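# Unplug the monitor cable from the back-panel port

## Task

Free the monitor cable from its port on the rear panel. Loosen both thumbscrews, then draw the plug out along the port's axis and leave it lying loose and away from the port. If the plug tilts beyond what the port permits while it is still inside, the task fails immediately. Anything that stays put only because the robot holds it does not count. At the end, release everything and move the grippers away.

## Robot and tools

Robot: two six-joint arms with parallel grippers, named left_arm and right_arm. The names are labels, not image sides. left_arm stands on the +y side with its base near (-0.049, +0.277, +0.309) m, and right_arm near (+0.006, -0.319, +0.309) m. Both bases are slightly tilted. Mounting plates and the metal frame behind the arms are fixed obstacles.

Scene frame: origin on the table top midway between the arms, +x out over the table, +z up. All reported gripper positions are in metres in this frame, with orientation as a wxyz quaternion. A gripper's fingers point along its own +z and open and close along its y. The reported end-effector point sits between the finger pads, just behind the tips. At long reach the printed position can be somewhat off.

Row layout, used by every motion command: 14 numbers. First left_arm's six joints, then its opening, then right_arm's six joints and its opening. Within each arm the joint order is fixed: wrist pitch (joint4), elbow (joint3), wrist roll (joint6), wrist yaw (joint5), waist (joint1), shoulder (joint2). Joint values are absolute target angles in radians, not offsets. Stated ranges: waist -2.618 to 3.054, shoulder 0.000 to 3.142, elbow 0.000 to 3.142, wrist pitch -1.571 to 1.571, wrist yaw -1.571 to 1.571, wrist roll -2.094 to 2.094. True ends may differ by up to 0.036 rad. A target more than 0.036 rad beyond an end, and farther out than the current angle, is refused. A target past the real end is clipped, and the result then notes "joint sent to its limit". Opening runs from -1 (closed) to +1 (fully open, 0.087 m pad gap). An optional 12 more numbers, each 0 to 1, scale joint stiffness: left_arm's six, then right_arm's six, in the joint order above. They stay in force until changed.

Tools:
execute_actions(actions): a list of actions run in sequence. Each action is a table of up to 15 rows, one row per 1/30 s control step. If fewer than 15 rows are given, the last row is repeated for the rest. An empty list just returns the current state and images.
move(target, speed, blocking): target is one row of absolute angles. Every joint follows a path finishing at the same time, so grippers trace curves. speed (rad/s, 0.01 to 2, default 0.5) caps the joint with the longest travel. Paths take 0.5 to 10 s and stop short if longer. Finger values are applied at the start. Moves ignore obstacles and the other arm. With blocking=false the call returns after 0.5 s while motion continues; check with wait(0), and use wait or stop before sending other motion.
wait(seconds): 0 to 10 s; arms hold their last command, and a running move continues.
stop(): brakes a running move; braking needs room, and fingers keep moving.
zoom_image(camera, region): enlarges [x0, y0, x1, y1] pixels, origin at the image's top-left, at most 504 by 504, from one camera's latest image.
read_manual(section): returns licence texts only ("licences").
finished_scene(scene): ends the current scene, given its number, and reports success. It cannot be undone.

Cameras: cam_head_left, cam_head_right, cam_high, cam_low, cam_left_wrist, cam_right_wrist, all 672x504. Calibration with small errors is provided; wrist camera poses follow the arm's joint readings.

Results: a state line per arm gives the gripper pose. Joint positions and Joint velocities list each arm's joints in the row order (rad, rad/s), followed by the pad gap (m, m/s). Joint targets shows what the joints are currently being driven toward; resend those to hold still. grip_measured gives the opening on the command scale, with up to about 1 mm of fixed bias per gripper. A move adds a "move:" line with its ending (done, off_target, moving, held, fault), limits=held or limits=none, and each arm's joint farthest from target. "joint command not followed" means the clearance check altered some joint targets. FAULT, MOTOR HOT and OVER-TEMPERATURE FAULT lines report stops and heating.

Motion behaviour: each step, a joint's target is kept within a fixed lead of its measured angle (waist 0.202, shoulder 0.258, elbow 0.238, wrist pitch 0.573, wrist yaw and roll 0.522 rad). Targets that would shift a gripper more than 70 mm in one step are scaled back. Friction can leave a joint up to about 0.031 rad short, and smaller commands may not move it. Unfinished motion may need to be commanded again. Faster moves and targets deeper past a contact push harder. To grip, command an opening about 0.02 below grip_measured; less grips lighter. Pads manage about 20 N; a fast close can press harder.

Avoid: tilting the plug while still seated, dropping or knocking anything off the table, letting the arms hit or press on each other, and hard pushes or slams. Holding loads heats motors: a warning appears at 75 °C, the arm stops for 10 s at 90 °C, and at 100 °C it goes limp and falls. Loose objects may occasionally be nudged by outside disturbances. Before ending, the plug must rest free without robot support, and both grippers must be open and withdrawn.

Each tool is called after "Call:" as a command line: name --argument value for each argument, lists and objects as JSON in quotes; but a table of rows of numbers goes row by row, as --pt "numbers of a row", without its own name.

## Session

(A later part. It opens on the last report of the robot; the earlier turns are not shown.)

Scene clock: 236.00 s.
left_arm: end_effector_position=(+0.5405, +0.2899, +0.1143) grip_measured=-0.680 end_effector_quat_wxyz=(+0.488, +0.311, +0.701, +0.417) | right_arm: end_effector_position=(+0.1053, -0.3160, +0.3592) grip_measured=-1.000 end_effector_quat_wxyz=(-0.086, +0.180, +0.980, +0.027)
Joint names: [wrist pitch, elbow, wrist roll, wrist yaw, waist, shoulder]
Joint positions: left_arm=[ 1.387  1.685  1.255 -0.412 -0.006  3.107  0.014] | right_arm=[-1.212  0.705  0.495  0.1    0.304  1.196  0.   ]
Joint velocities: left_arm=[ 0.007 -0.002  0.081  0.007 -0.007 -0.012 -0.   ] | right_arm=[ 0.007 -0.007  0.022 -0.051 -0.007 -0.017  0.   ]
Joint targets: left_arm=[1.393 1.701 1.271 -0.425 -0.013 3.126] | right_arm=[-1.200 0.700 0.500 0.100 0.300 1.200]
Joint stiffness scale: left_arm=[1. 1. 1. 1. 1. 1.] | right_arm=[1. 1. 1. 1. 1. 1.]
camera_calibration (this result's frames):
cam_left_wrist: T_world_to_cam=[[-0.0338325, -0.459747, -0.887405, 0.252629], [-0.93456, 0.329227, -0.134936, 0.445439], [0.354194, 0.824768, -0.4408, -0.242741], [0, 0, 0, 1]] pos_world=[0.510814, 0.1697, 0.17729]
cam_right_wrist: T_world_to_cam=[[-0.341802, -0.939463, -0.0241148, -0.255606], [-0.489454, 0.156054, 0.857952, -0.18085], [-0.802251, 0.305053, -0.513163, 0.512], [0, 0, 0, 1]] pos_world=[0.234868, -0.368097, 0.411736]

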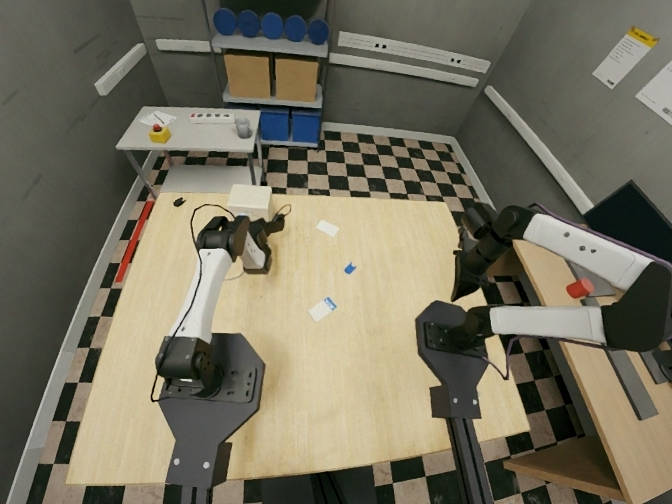

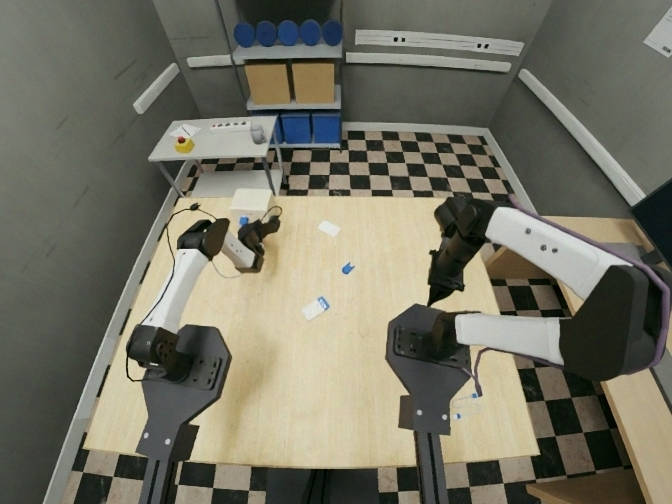

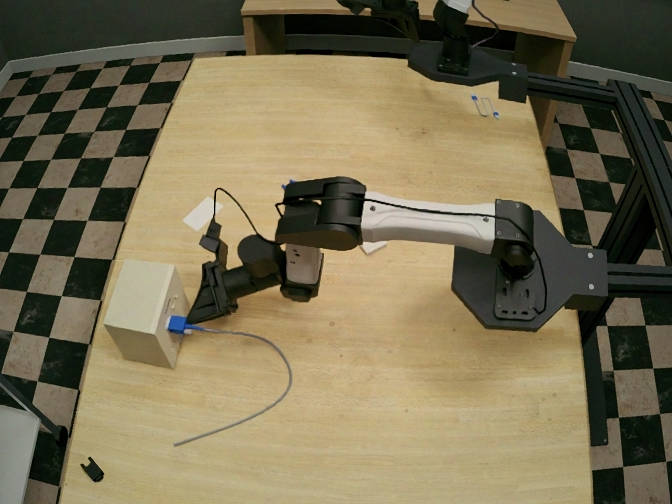

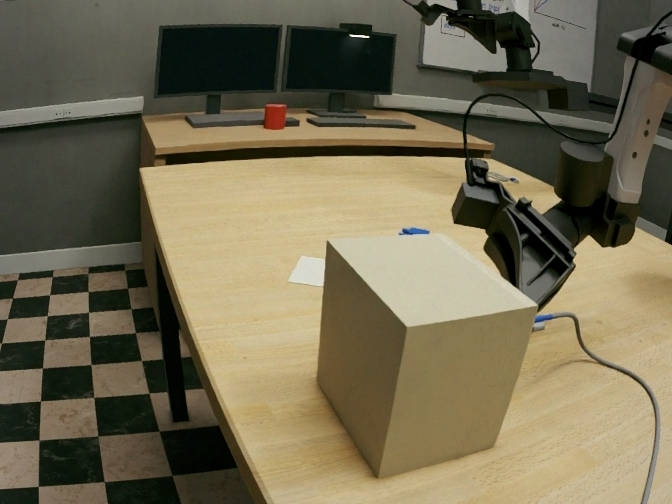

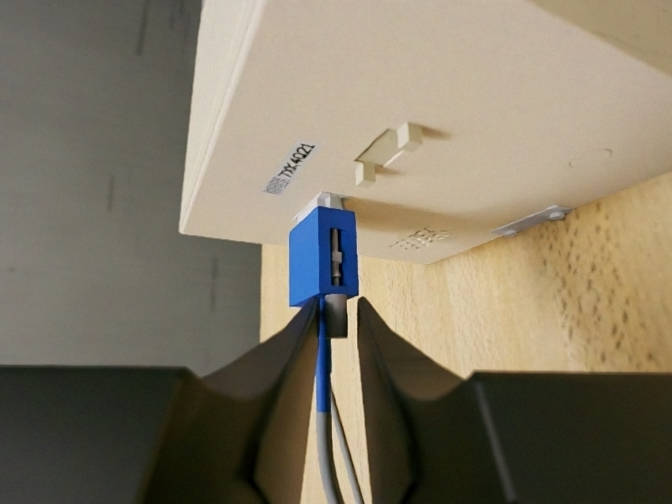

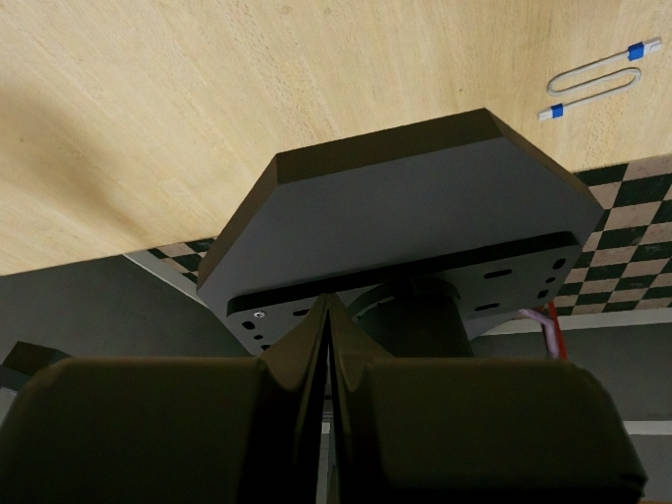

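Call:
execute_actions --actions '[[[1.385,1.69,1.265,-0.415,-0.008,3.115,-0.74,-1.2,0.7,0.5,0.1,0.3,1.2,-1],[1.38,1.685,1.263,-0.413,-0.006,3.11,-0.8,-1.2,0.7,0.5,0.1,0.3,1.2,-1],[1.375,1.68,1.263,-0.41,-0.004,3.107,-0.85,-1.2,0.7,0.5,0.1,0.3,1.2,-1],[1.372,1.675,1.26,-0.408,-0.003,3.105,-1,-1.2,0.7,0.5,0.1,0.3,1.2,-1]], [[1.36,1.661,1.22,-0.398,0.002,3.096,-1,-1.2,0.7,0.5,0.1,0.3,1.2,-1],[1.34,1.64,1.126,-0.389,0.004,3.076,-1,-1.2,0.7,0.5,0.1,0.3,1.2,-1],[1.316,1.613,1.04,-0.374,0.008,3.049,-1,-1.2,0.7,0.5,0.1,0.3,1.2,-1],[1.295,1.588,0.984,-0.359,0.013,3.022,-1,-1.2,0.7,0.5,0.1,0.3,1.2,-1],[1.273,1.564,0.928,-0.342,0.019,2.997,-1,-1.2,0.7,0.5,0.1,0.3,1.2,-1],[1.251,1.542,0.872,-0.322,0.026,2.972,-1,-1.2,0.7,0.5,0.1,0.3,1.2,-1],[1.229,1.522,0.816,-0.301,0.034,2.948,-1,-1.2,0.7,0.5,0.1,0.3,1.2,-1],[1.206,1.503,0.76,-0.277,0.043,2.925,-1,-1.2,0.7,0.5,0.1,0.3,1.2,-1],[1.184,1.487,0.704,-0.251,0.052,2.902,-1,-1.2,0.7,0.5,0.1,0.3,1.2,-1],[1.161,1.471,0.648,-0.224,0.062,2.881,-1,-1.2,0.7,0.5,0.1,0.3,1.2,-1],[1.138,1.458,0.592,-0.194,0.074,2.86,-1,-1.2,0.7,0.5,0.1,0.3,1.2,-1],[1.114,1.446,0.536,-0.162,0.086,2.84,-1,-1.2,0.7,0.5,0.1,0.3,1.2,-1],[1.098,1.438,0.52,-0.142,0.095,2.826,-1,-1.2,0.7,0.5,0.1,0.3,1.2,-1],[1.094,1.434,0.54,-0.135,0.101,2.818,-1,-1.2,0.7,0.5,0.1,0.3,1.2,-1],[1.097,1.434,0.57,-0.138,0.101,2.818,-1,-1.2,0.7,0.5,0.1,0.3,1.2,-1]]]'

Call:
execute_actions --actions '[[[1.097,1.434,0.575,-0.138,0.101,2.818,-1,-1.2,0.7,0.5,0.1,0.3,1.2,-1],[1.097,1.434,0.575,-0.138,0.101,2.818,-0.68,-1.2,0.7,0.5,0.1,0.3,1.2,-1],[1.105,1.445,0.585,-0.145,0.096,2.825,-0.68,-1.2,0.7,0.5,0.1,0.3,1.2,-1],[1.115,1.457,0.6,-0.155,0.09,2.835,-0.68,-1.2,0.7,0.5,0.1,0.3,1.2,-1],[1.134,1.472,0.67,-0.178,0.083,2.848,-0.68,-1.2,0.7,0.5,0.1,0.3,1.2,-1],[1.162,1.481,0.76,-0.214,0.072,2.865,-0.68,-1.2,0.7,0.5,0.1,0.3,1.2,-1],[1.186,1.493,0.827,-0.246,0.06,2.885,-0.68,-1.2,0.7,0.5,0.1,0.3,1.2,-1],[1.209,1.506,0.883,-0.274,0.048,2.906,-0.68,-1.2,0.7,0.5,0.1,0.3,1.2,-1],[1.232,1.522,0.939,-0.299,0.038,2.927,-0.68,-1.2,0.7,0.5,0.1,0.3,1.2,-1],[1.254,1.538,0.995,-0.323,0.029,2.95,-0.68,-1.2,0.7,0.5,0.1,0.3,1.2,-1],[1.277,1.557,1.051,-0.345,0.02,2.973,-0.68,-1.2,0.7,0.5,0.1,0.3,1.2,-1],[1.299,1.577,1.107,-0.364,0.012,2.997,-0.68,-1.2,0.7,0.5,0.1,0.3,1.2,-1],[1.321,1.599,1.163,-0.382,0.005,3.022,-0.68,-1.2,0.7,0.5,0.1,0.3,1.2,-1],[1.343,1.623,1.219,-0.397,-0.001,3.047,-0.68,-1.2,0.7,0.5,0.1,0.3,1.2,-1],[1.364,1.648,1.275,-0.41,-0.006,3.074,-0.68,-1.2,0.7,0.5,0.1,0.3,1.2,-1]]]'

Call:
execute_actions --actions '[[[1.385,1.675,1.33,-0.422,-0.01,3.101,-0.68,-1.2,0.7,0.5,0.1,0.3,1.2,-1],[1.395,1.693,1.32,-0.426,-0.012,3.118,-0.68,-1.2,0.7,0.5,0.1,0.3,1.2,-1],[1.396,1.701,1.3,-0.425,-0.013,3.126,-0.68,-1.2,0.7,0.5,0.1,0.3,1.2,-1],[1.396,1.701,1.275,-0.425,-0.013,3.126,-0.68,-1.2,0.7,0.5,0.1,0.3,1.2,-1],[1.396,1.701,1.275,-0.425,-0.013,3.126,-0.68,-1.2,0.7,0.5,0.1,0.3,1.2,-1],[1.396,1.701,1.275,-0.425,-0.013,3.126,-0.72,-1.2,0.7,0.5,0.1,0.3,1.2,-1],[1.396,1.701,1.275,-0.425,-0.013,3.126,-0.76,-1.2,0.7,0.5,0.1,0.3,1.2,-1],[1.39,1.695,1.27,-0.42,-0.01,3.12,-0.8,-1.2,0.7,0.5,0.1,0.3,1.2,-1],[1.38,1.685,1.263,-0.413,-0.006,3.11,-0.85,-1.2,0.7,0.5,0.1,0.3,1.2,-1],[1.372,1.675,1.26,-0.408,-0.003,3.105,-1,-1.2,0.7,0.5,0.1,0.3,1.2,-1]]]'

Call:
zoom_image --camera "cam_left_wrist" --region '[260,190,420,390]'

Scene clock: 240.20 s.
left_arm: end_effector_position=(+0.5413, +0.2928, +0.1184) grip_measured=-0.840 end_effector_quat_wxyz=(+0.542, +0.166, +0.804, +0.180) | right_arm: end_effector_position=(+0.1053, -0.3160, +0.3592) grip_measured=-1.000 end_effector_quat_wxyz=(-0.086, +0.180, +0.980, +0.027)
Joint names: [wrist pitch, elbow, wrist roll, wrist yaw, waist, shoulder]
Joint positions: left_arm=[ 1.14   1.462  0.652 -0.181  0.08   2.841  0.007] | right_arm=[-1.212  0.705  0.495  0.1    0.304  1.196  0.   ]
Joint velocities: left_arm=[-0.447 -0.144 -0.608  0.462  0.168 -0.271 -0.001] | right_arm=[ 0.022 -0.007  0.007 -0.051 -0.012 -0.002  0.   ]
Joint targets: left_arm=[1.097 1.434 0.570 -0.138 0.101 2.818] | right_arm=[-1.200 0.700 0.500 0.100 0.300 1.200]
Joint stiffness scale: left_arm=[1. 1. 1. 1. 1. 1.] | right_arm=[1. 1. 1. 1. 1. 1.]
camera_calibration (this result's frames):
cam_left_wrist: T_world_to_cam=[[-0.0772184, -0.88031, -0.468073, 0.354642], [-0.942164, 0.218, -0.254566, 0.496678], [0.326137, 0.421344, -0.846229, -0.0622436], [0, 0, 0, 1]] pos_world=[0.515636, 0.230145, 0.239763]
cam_right_wrist: T_world_to_cam=[[-0.341802, -0.939463, -0.0241148, -0.255606], [-0.489454, 0.156054, 0.857952, -0.18085], [-0.802251, 0.305053, -0.513163, 0.512], [0, 0, 0, 1]] pos_world=[0.234868, -0.368097, 0.411736]

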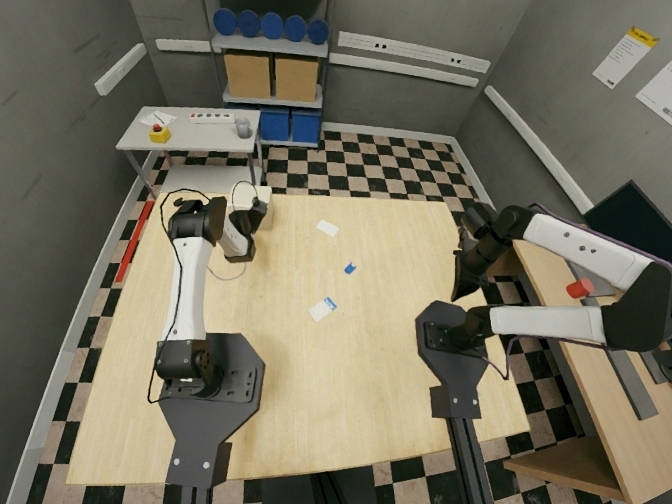

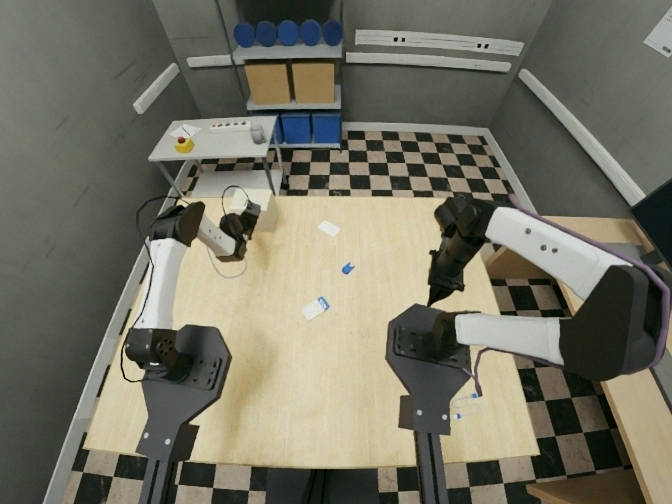

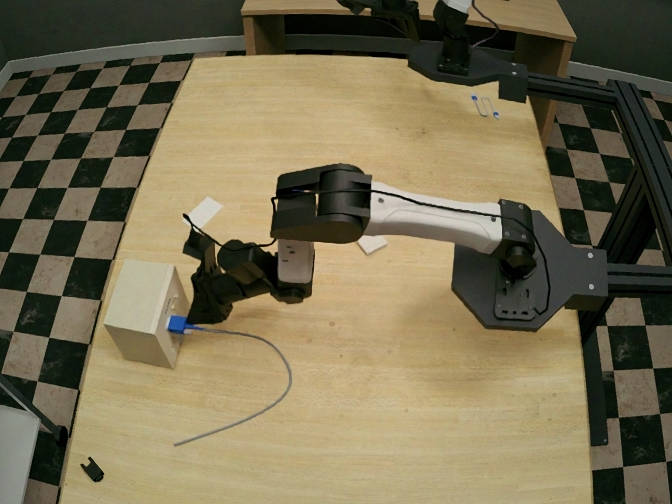

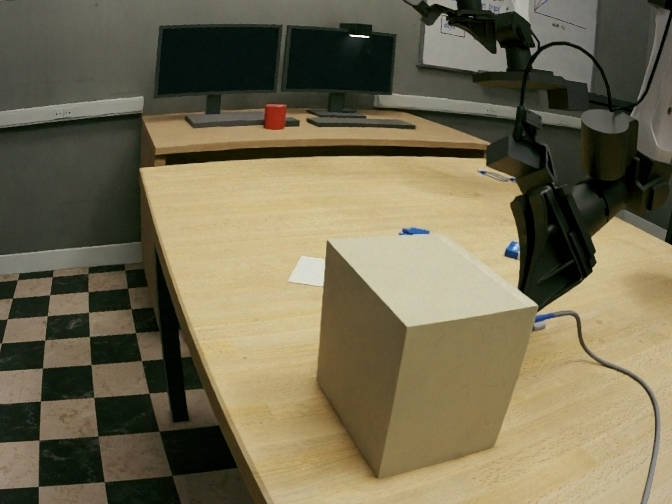

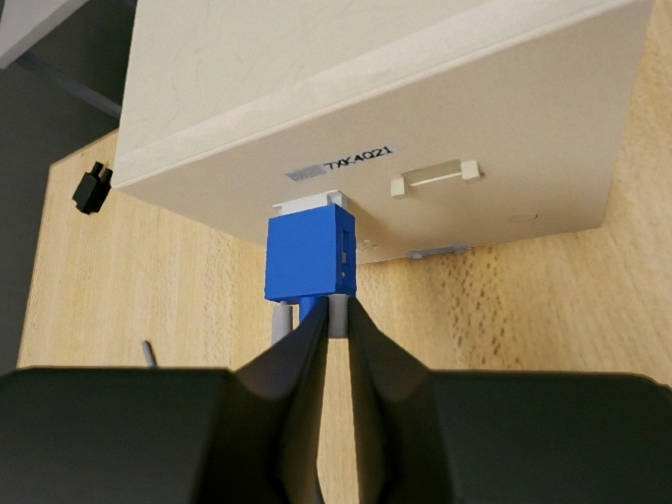

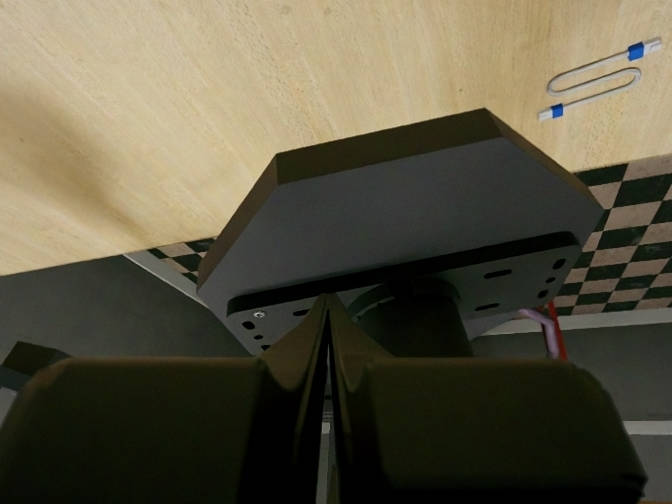

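Scene clock: 240.70 s.
left_arm: end_effector_position=(+0.5408, +0.2890, +0.1116) grip_measured=-0.680 end_effector_quat_wxyz=(+0.508, +0.272, +0.744, +0.338) | right_arm: end_effector_position=(+0.1053, -0.3160, +0.3592) grip_measured=-1.000 end_effector_quat_wxyz=(-0.086, +0.180, +0.980, +0.027)
Joint names: [wrist pitch, elbow, wrist roll, wrist yaw, waist, shoulder]
Joint positions: left_arm=[ 1.289  1.591  1.047 -0.348  0.014  3.009  0.014] | right_arm=[-1.212  0.705  0.495  0.1    0.304  1.196  0.   ]
Joint velocities: left_arm=[ 0.637  0.696  1.487 -0.637 -0.193  0.74   0.   ] | right_arm=[ 0.007 -0.017  0.007 -0.037 -0.017 -0.007  0.   ]
Joint targets: left_arm=[1.364 1.648 1.275 -0.410 -0.006 3.074] | right_arm=[-1.200 0.700 0.500 0.100 0.300 1.200]
Joint stiffness scale: left_arm=[1. 1. 1. 1. 1. 1.] | right_arm=[1. 1. 1. 1. 1. 1.]
camera_calibration (this result's frames):
cam_left_wrist: T_world_to_cam=[[-0.0671052, -0.624056, -0.778493, 0.303166], [-0.93497, 0.311723, -0.16929, 0.454796], [0.348321, 0.716507, -0.604392, -0.19056], [0, 0, 0, 1]] pos_world=[0.51194, 0.18396, 0.197832]
cam_right_wrist: T_world_to_cam=[[-0.341802, -0.939463, -0.0241148, -0.255606], [-0.489454, 0.156054, 0.857952, -0.18085], [-0.802251, 0.305053, -0.513163, 0.512], [0, 0, 0, 1]] pos_world=[0.234868, -0.368097, 0.411736]

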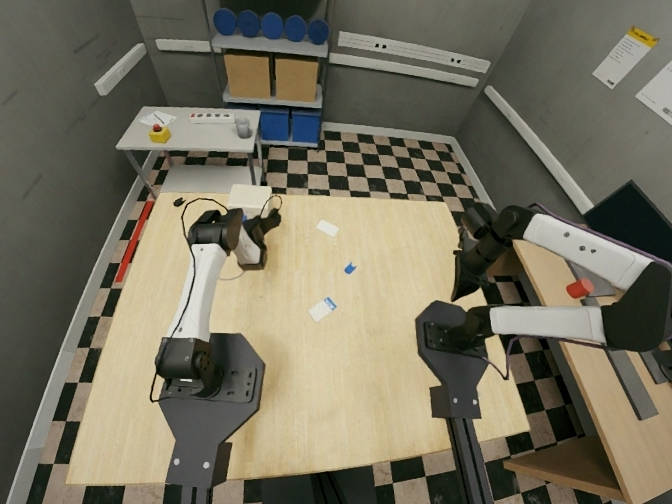

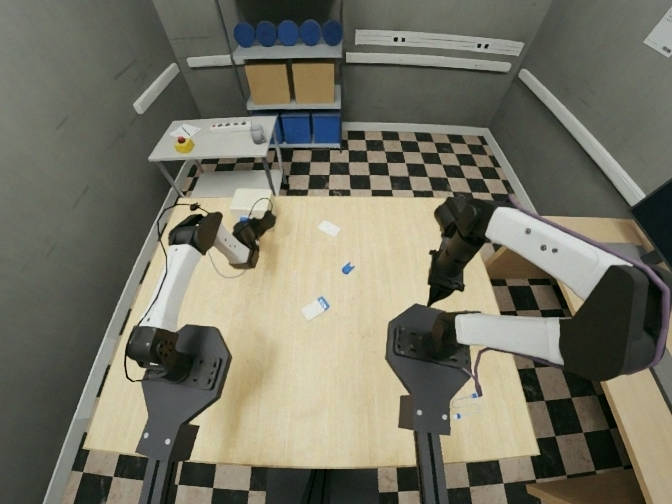

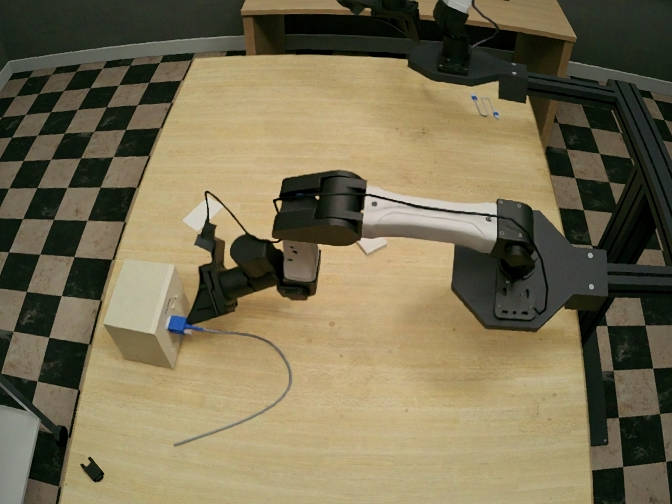

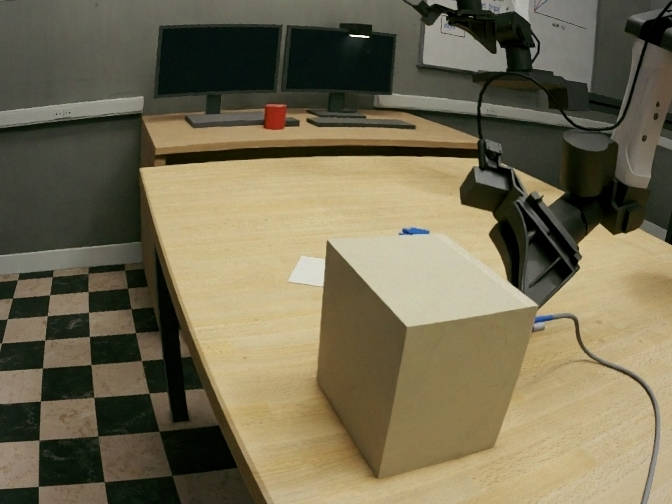

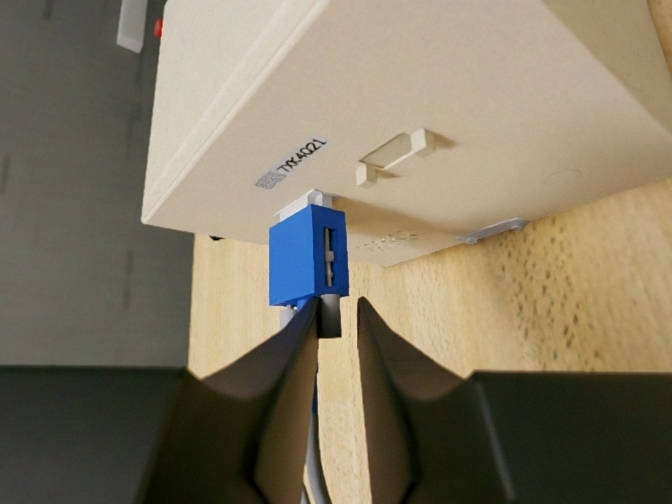

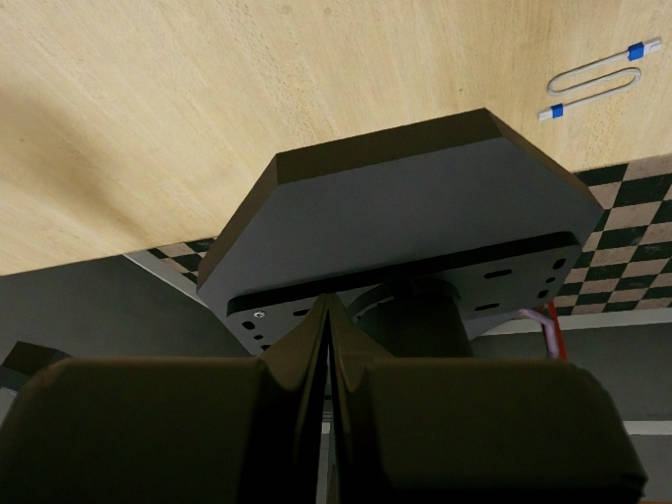

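Scene clock: 241.20 s.
left_arm: end_effector_position=(+0.5409, +0.2903, +0.1151) grip_measured=-0.838 end_effector_quat_wxyz=(+0.490, +0.309, +0.701, +0.417) | right_arm: end_effector_position=(+0.1053, -0.3160, +0.3592) grip_measured=-1.000 end_effector_quat_wxyz=(-0.086, +0.180, +0.980, +0.027)
Joint names: [wrist pitch, elbow, wrist roll, wrist yaw, waist, shoulder]
Joint positions: left_arm=[ 1.391  1.684  1.252 -0.409 -0.005  3.106  0.007] | right_arm=[-1.212  0.705  0.495  0.1    0.304  1.196  0.   ]
Joint velocities: left_arm=[ 0.007 -0.012  0.022 -0.007 -0.002  0.017 -0.001] | right_arm=[-0.007  0.007  0.022  0.007  0.012 -0.007  0.   ]
Joint targets: left_arm=[1.372 1.675 1.260 -0.408 -0.003 3.105] | right_arm=[-1.200 0.700 0.500 0.100 0.300 1.200]
Joint stiffness scale: left_arm=[1. 1. 1. 1. 1. 1.] | right_arm=[1. 1. 1. 1. 1. 1.]
camera_calibration (this result's frames):
cam_left_wrist: T_world_to_cam=[[-0.0300022, -0.46279, -0.88596, 0.252139], [-0.933843, 0.329039, -0.140253, 0.4461], [0.356423, 0.82314, -0.442045, -0.243451], [0, 0, 0, 1]] pos_world=[0.510924, 0.170298, 0.178336]
cam_right_wrist: T_world_to_cam=[[-0.341802, -0.939463, -0.0241148, -0.255606], [-0.489454, 0.156054, 0.857952, -0.18085], [-0.802251, 0.305053, -0.513163, 0.512], [0, 0, 0, 1]] pos_world=[0.234868, -0.368097, 0.411736]

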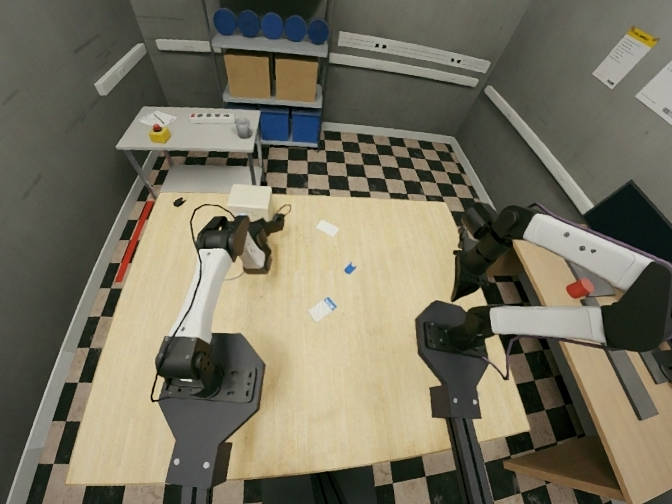

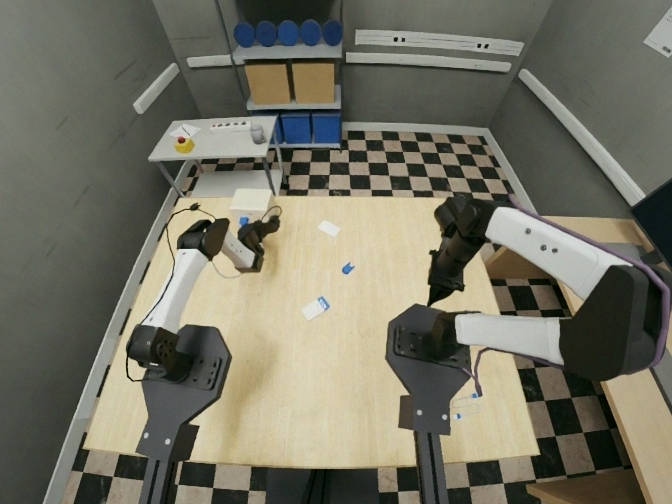

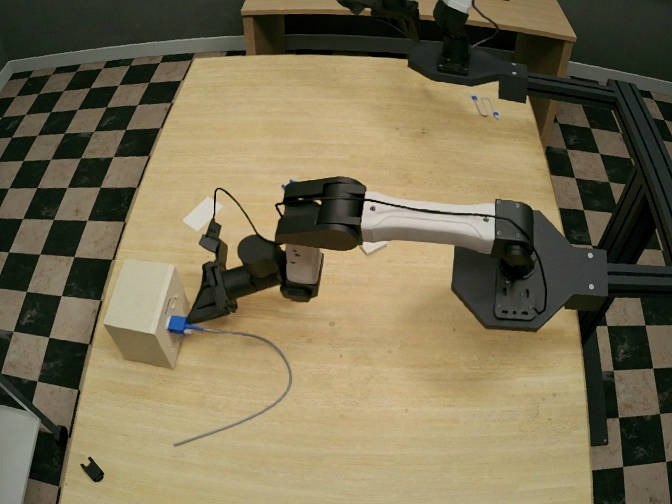

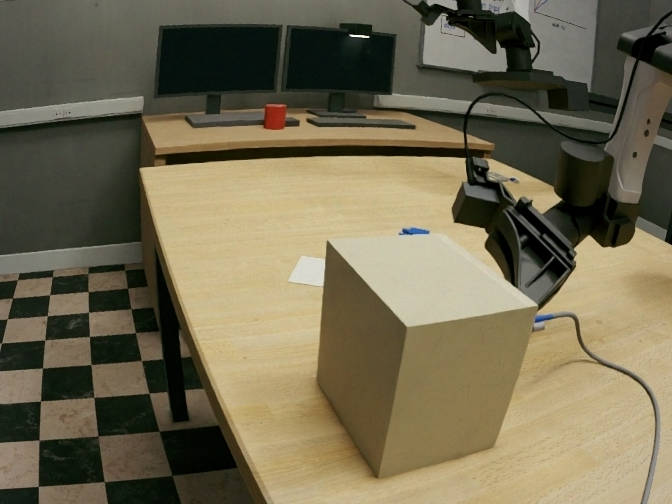

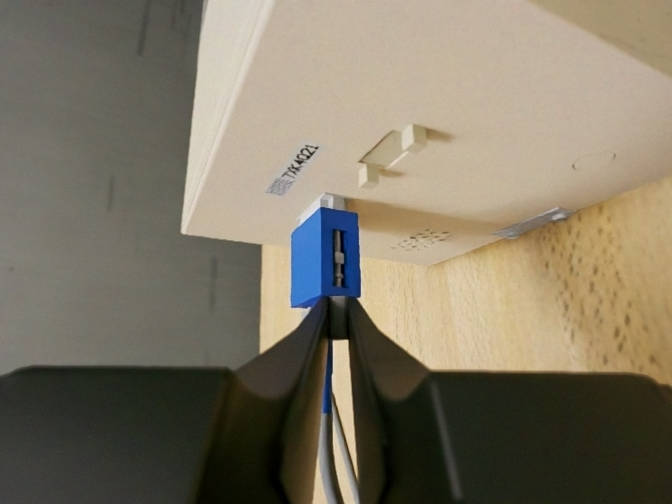

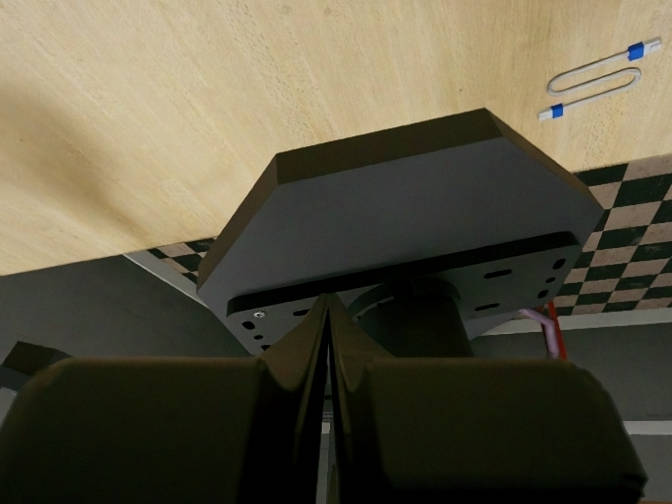

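Region (260, 190, 420, 390) of cam_left_wrist's 672x504 image, scaled by 2.520, with more detail than that image has; it fills the left 403 columns of this view, and the rest is white.

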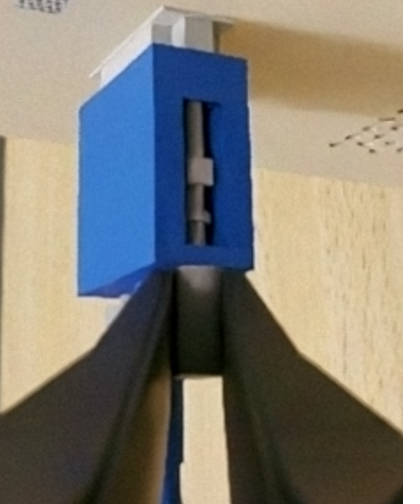

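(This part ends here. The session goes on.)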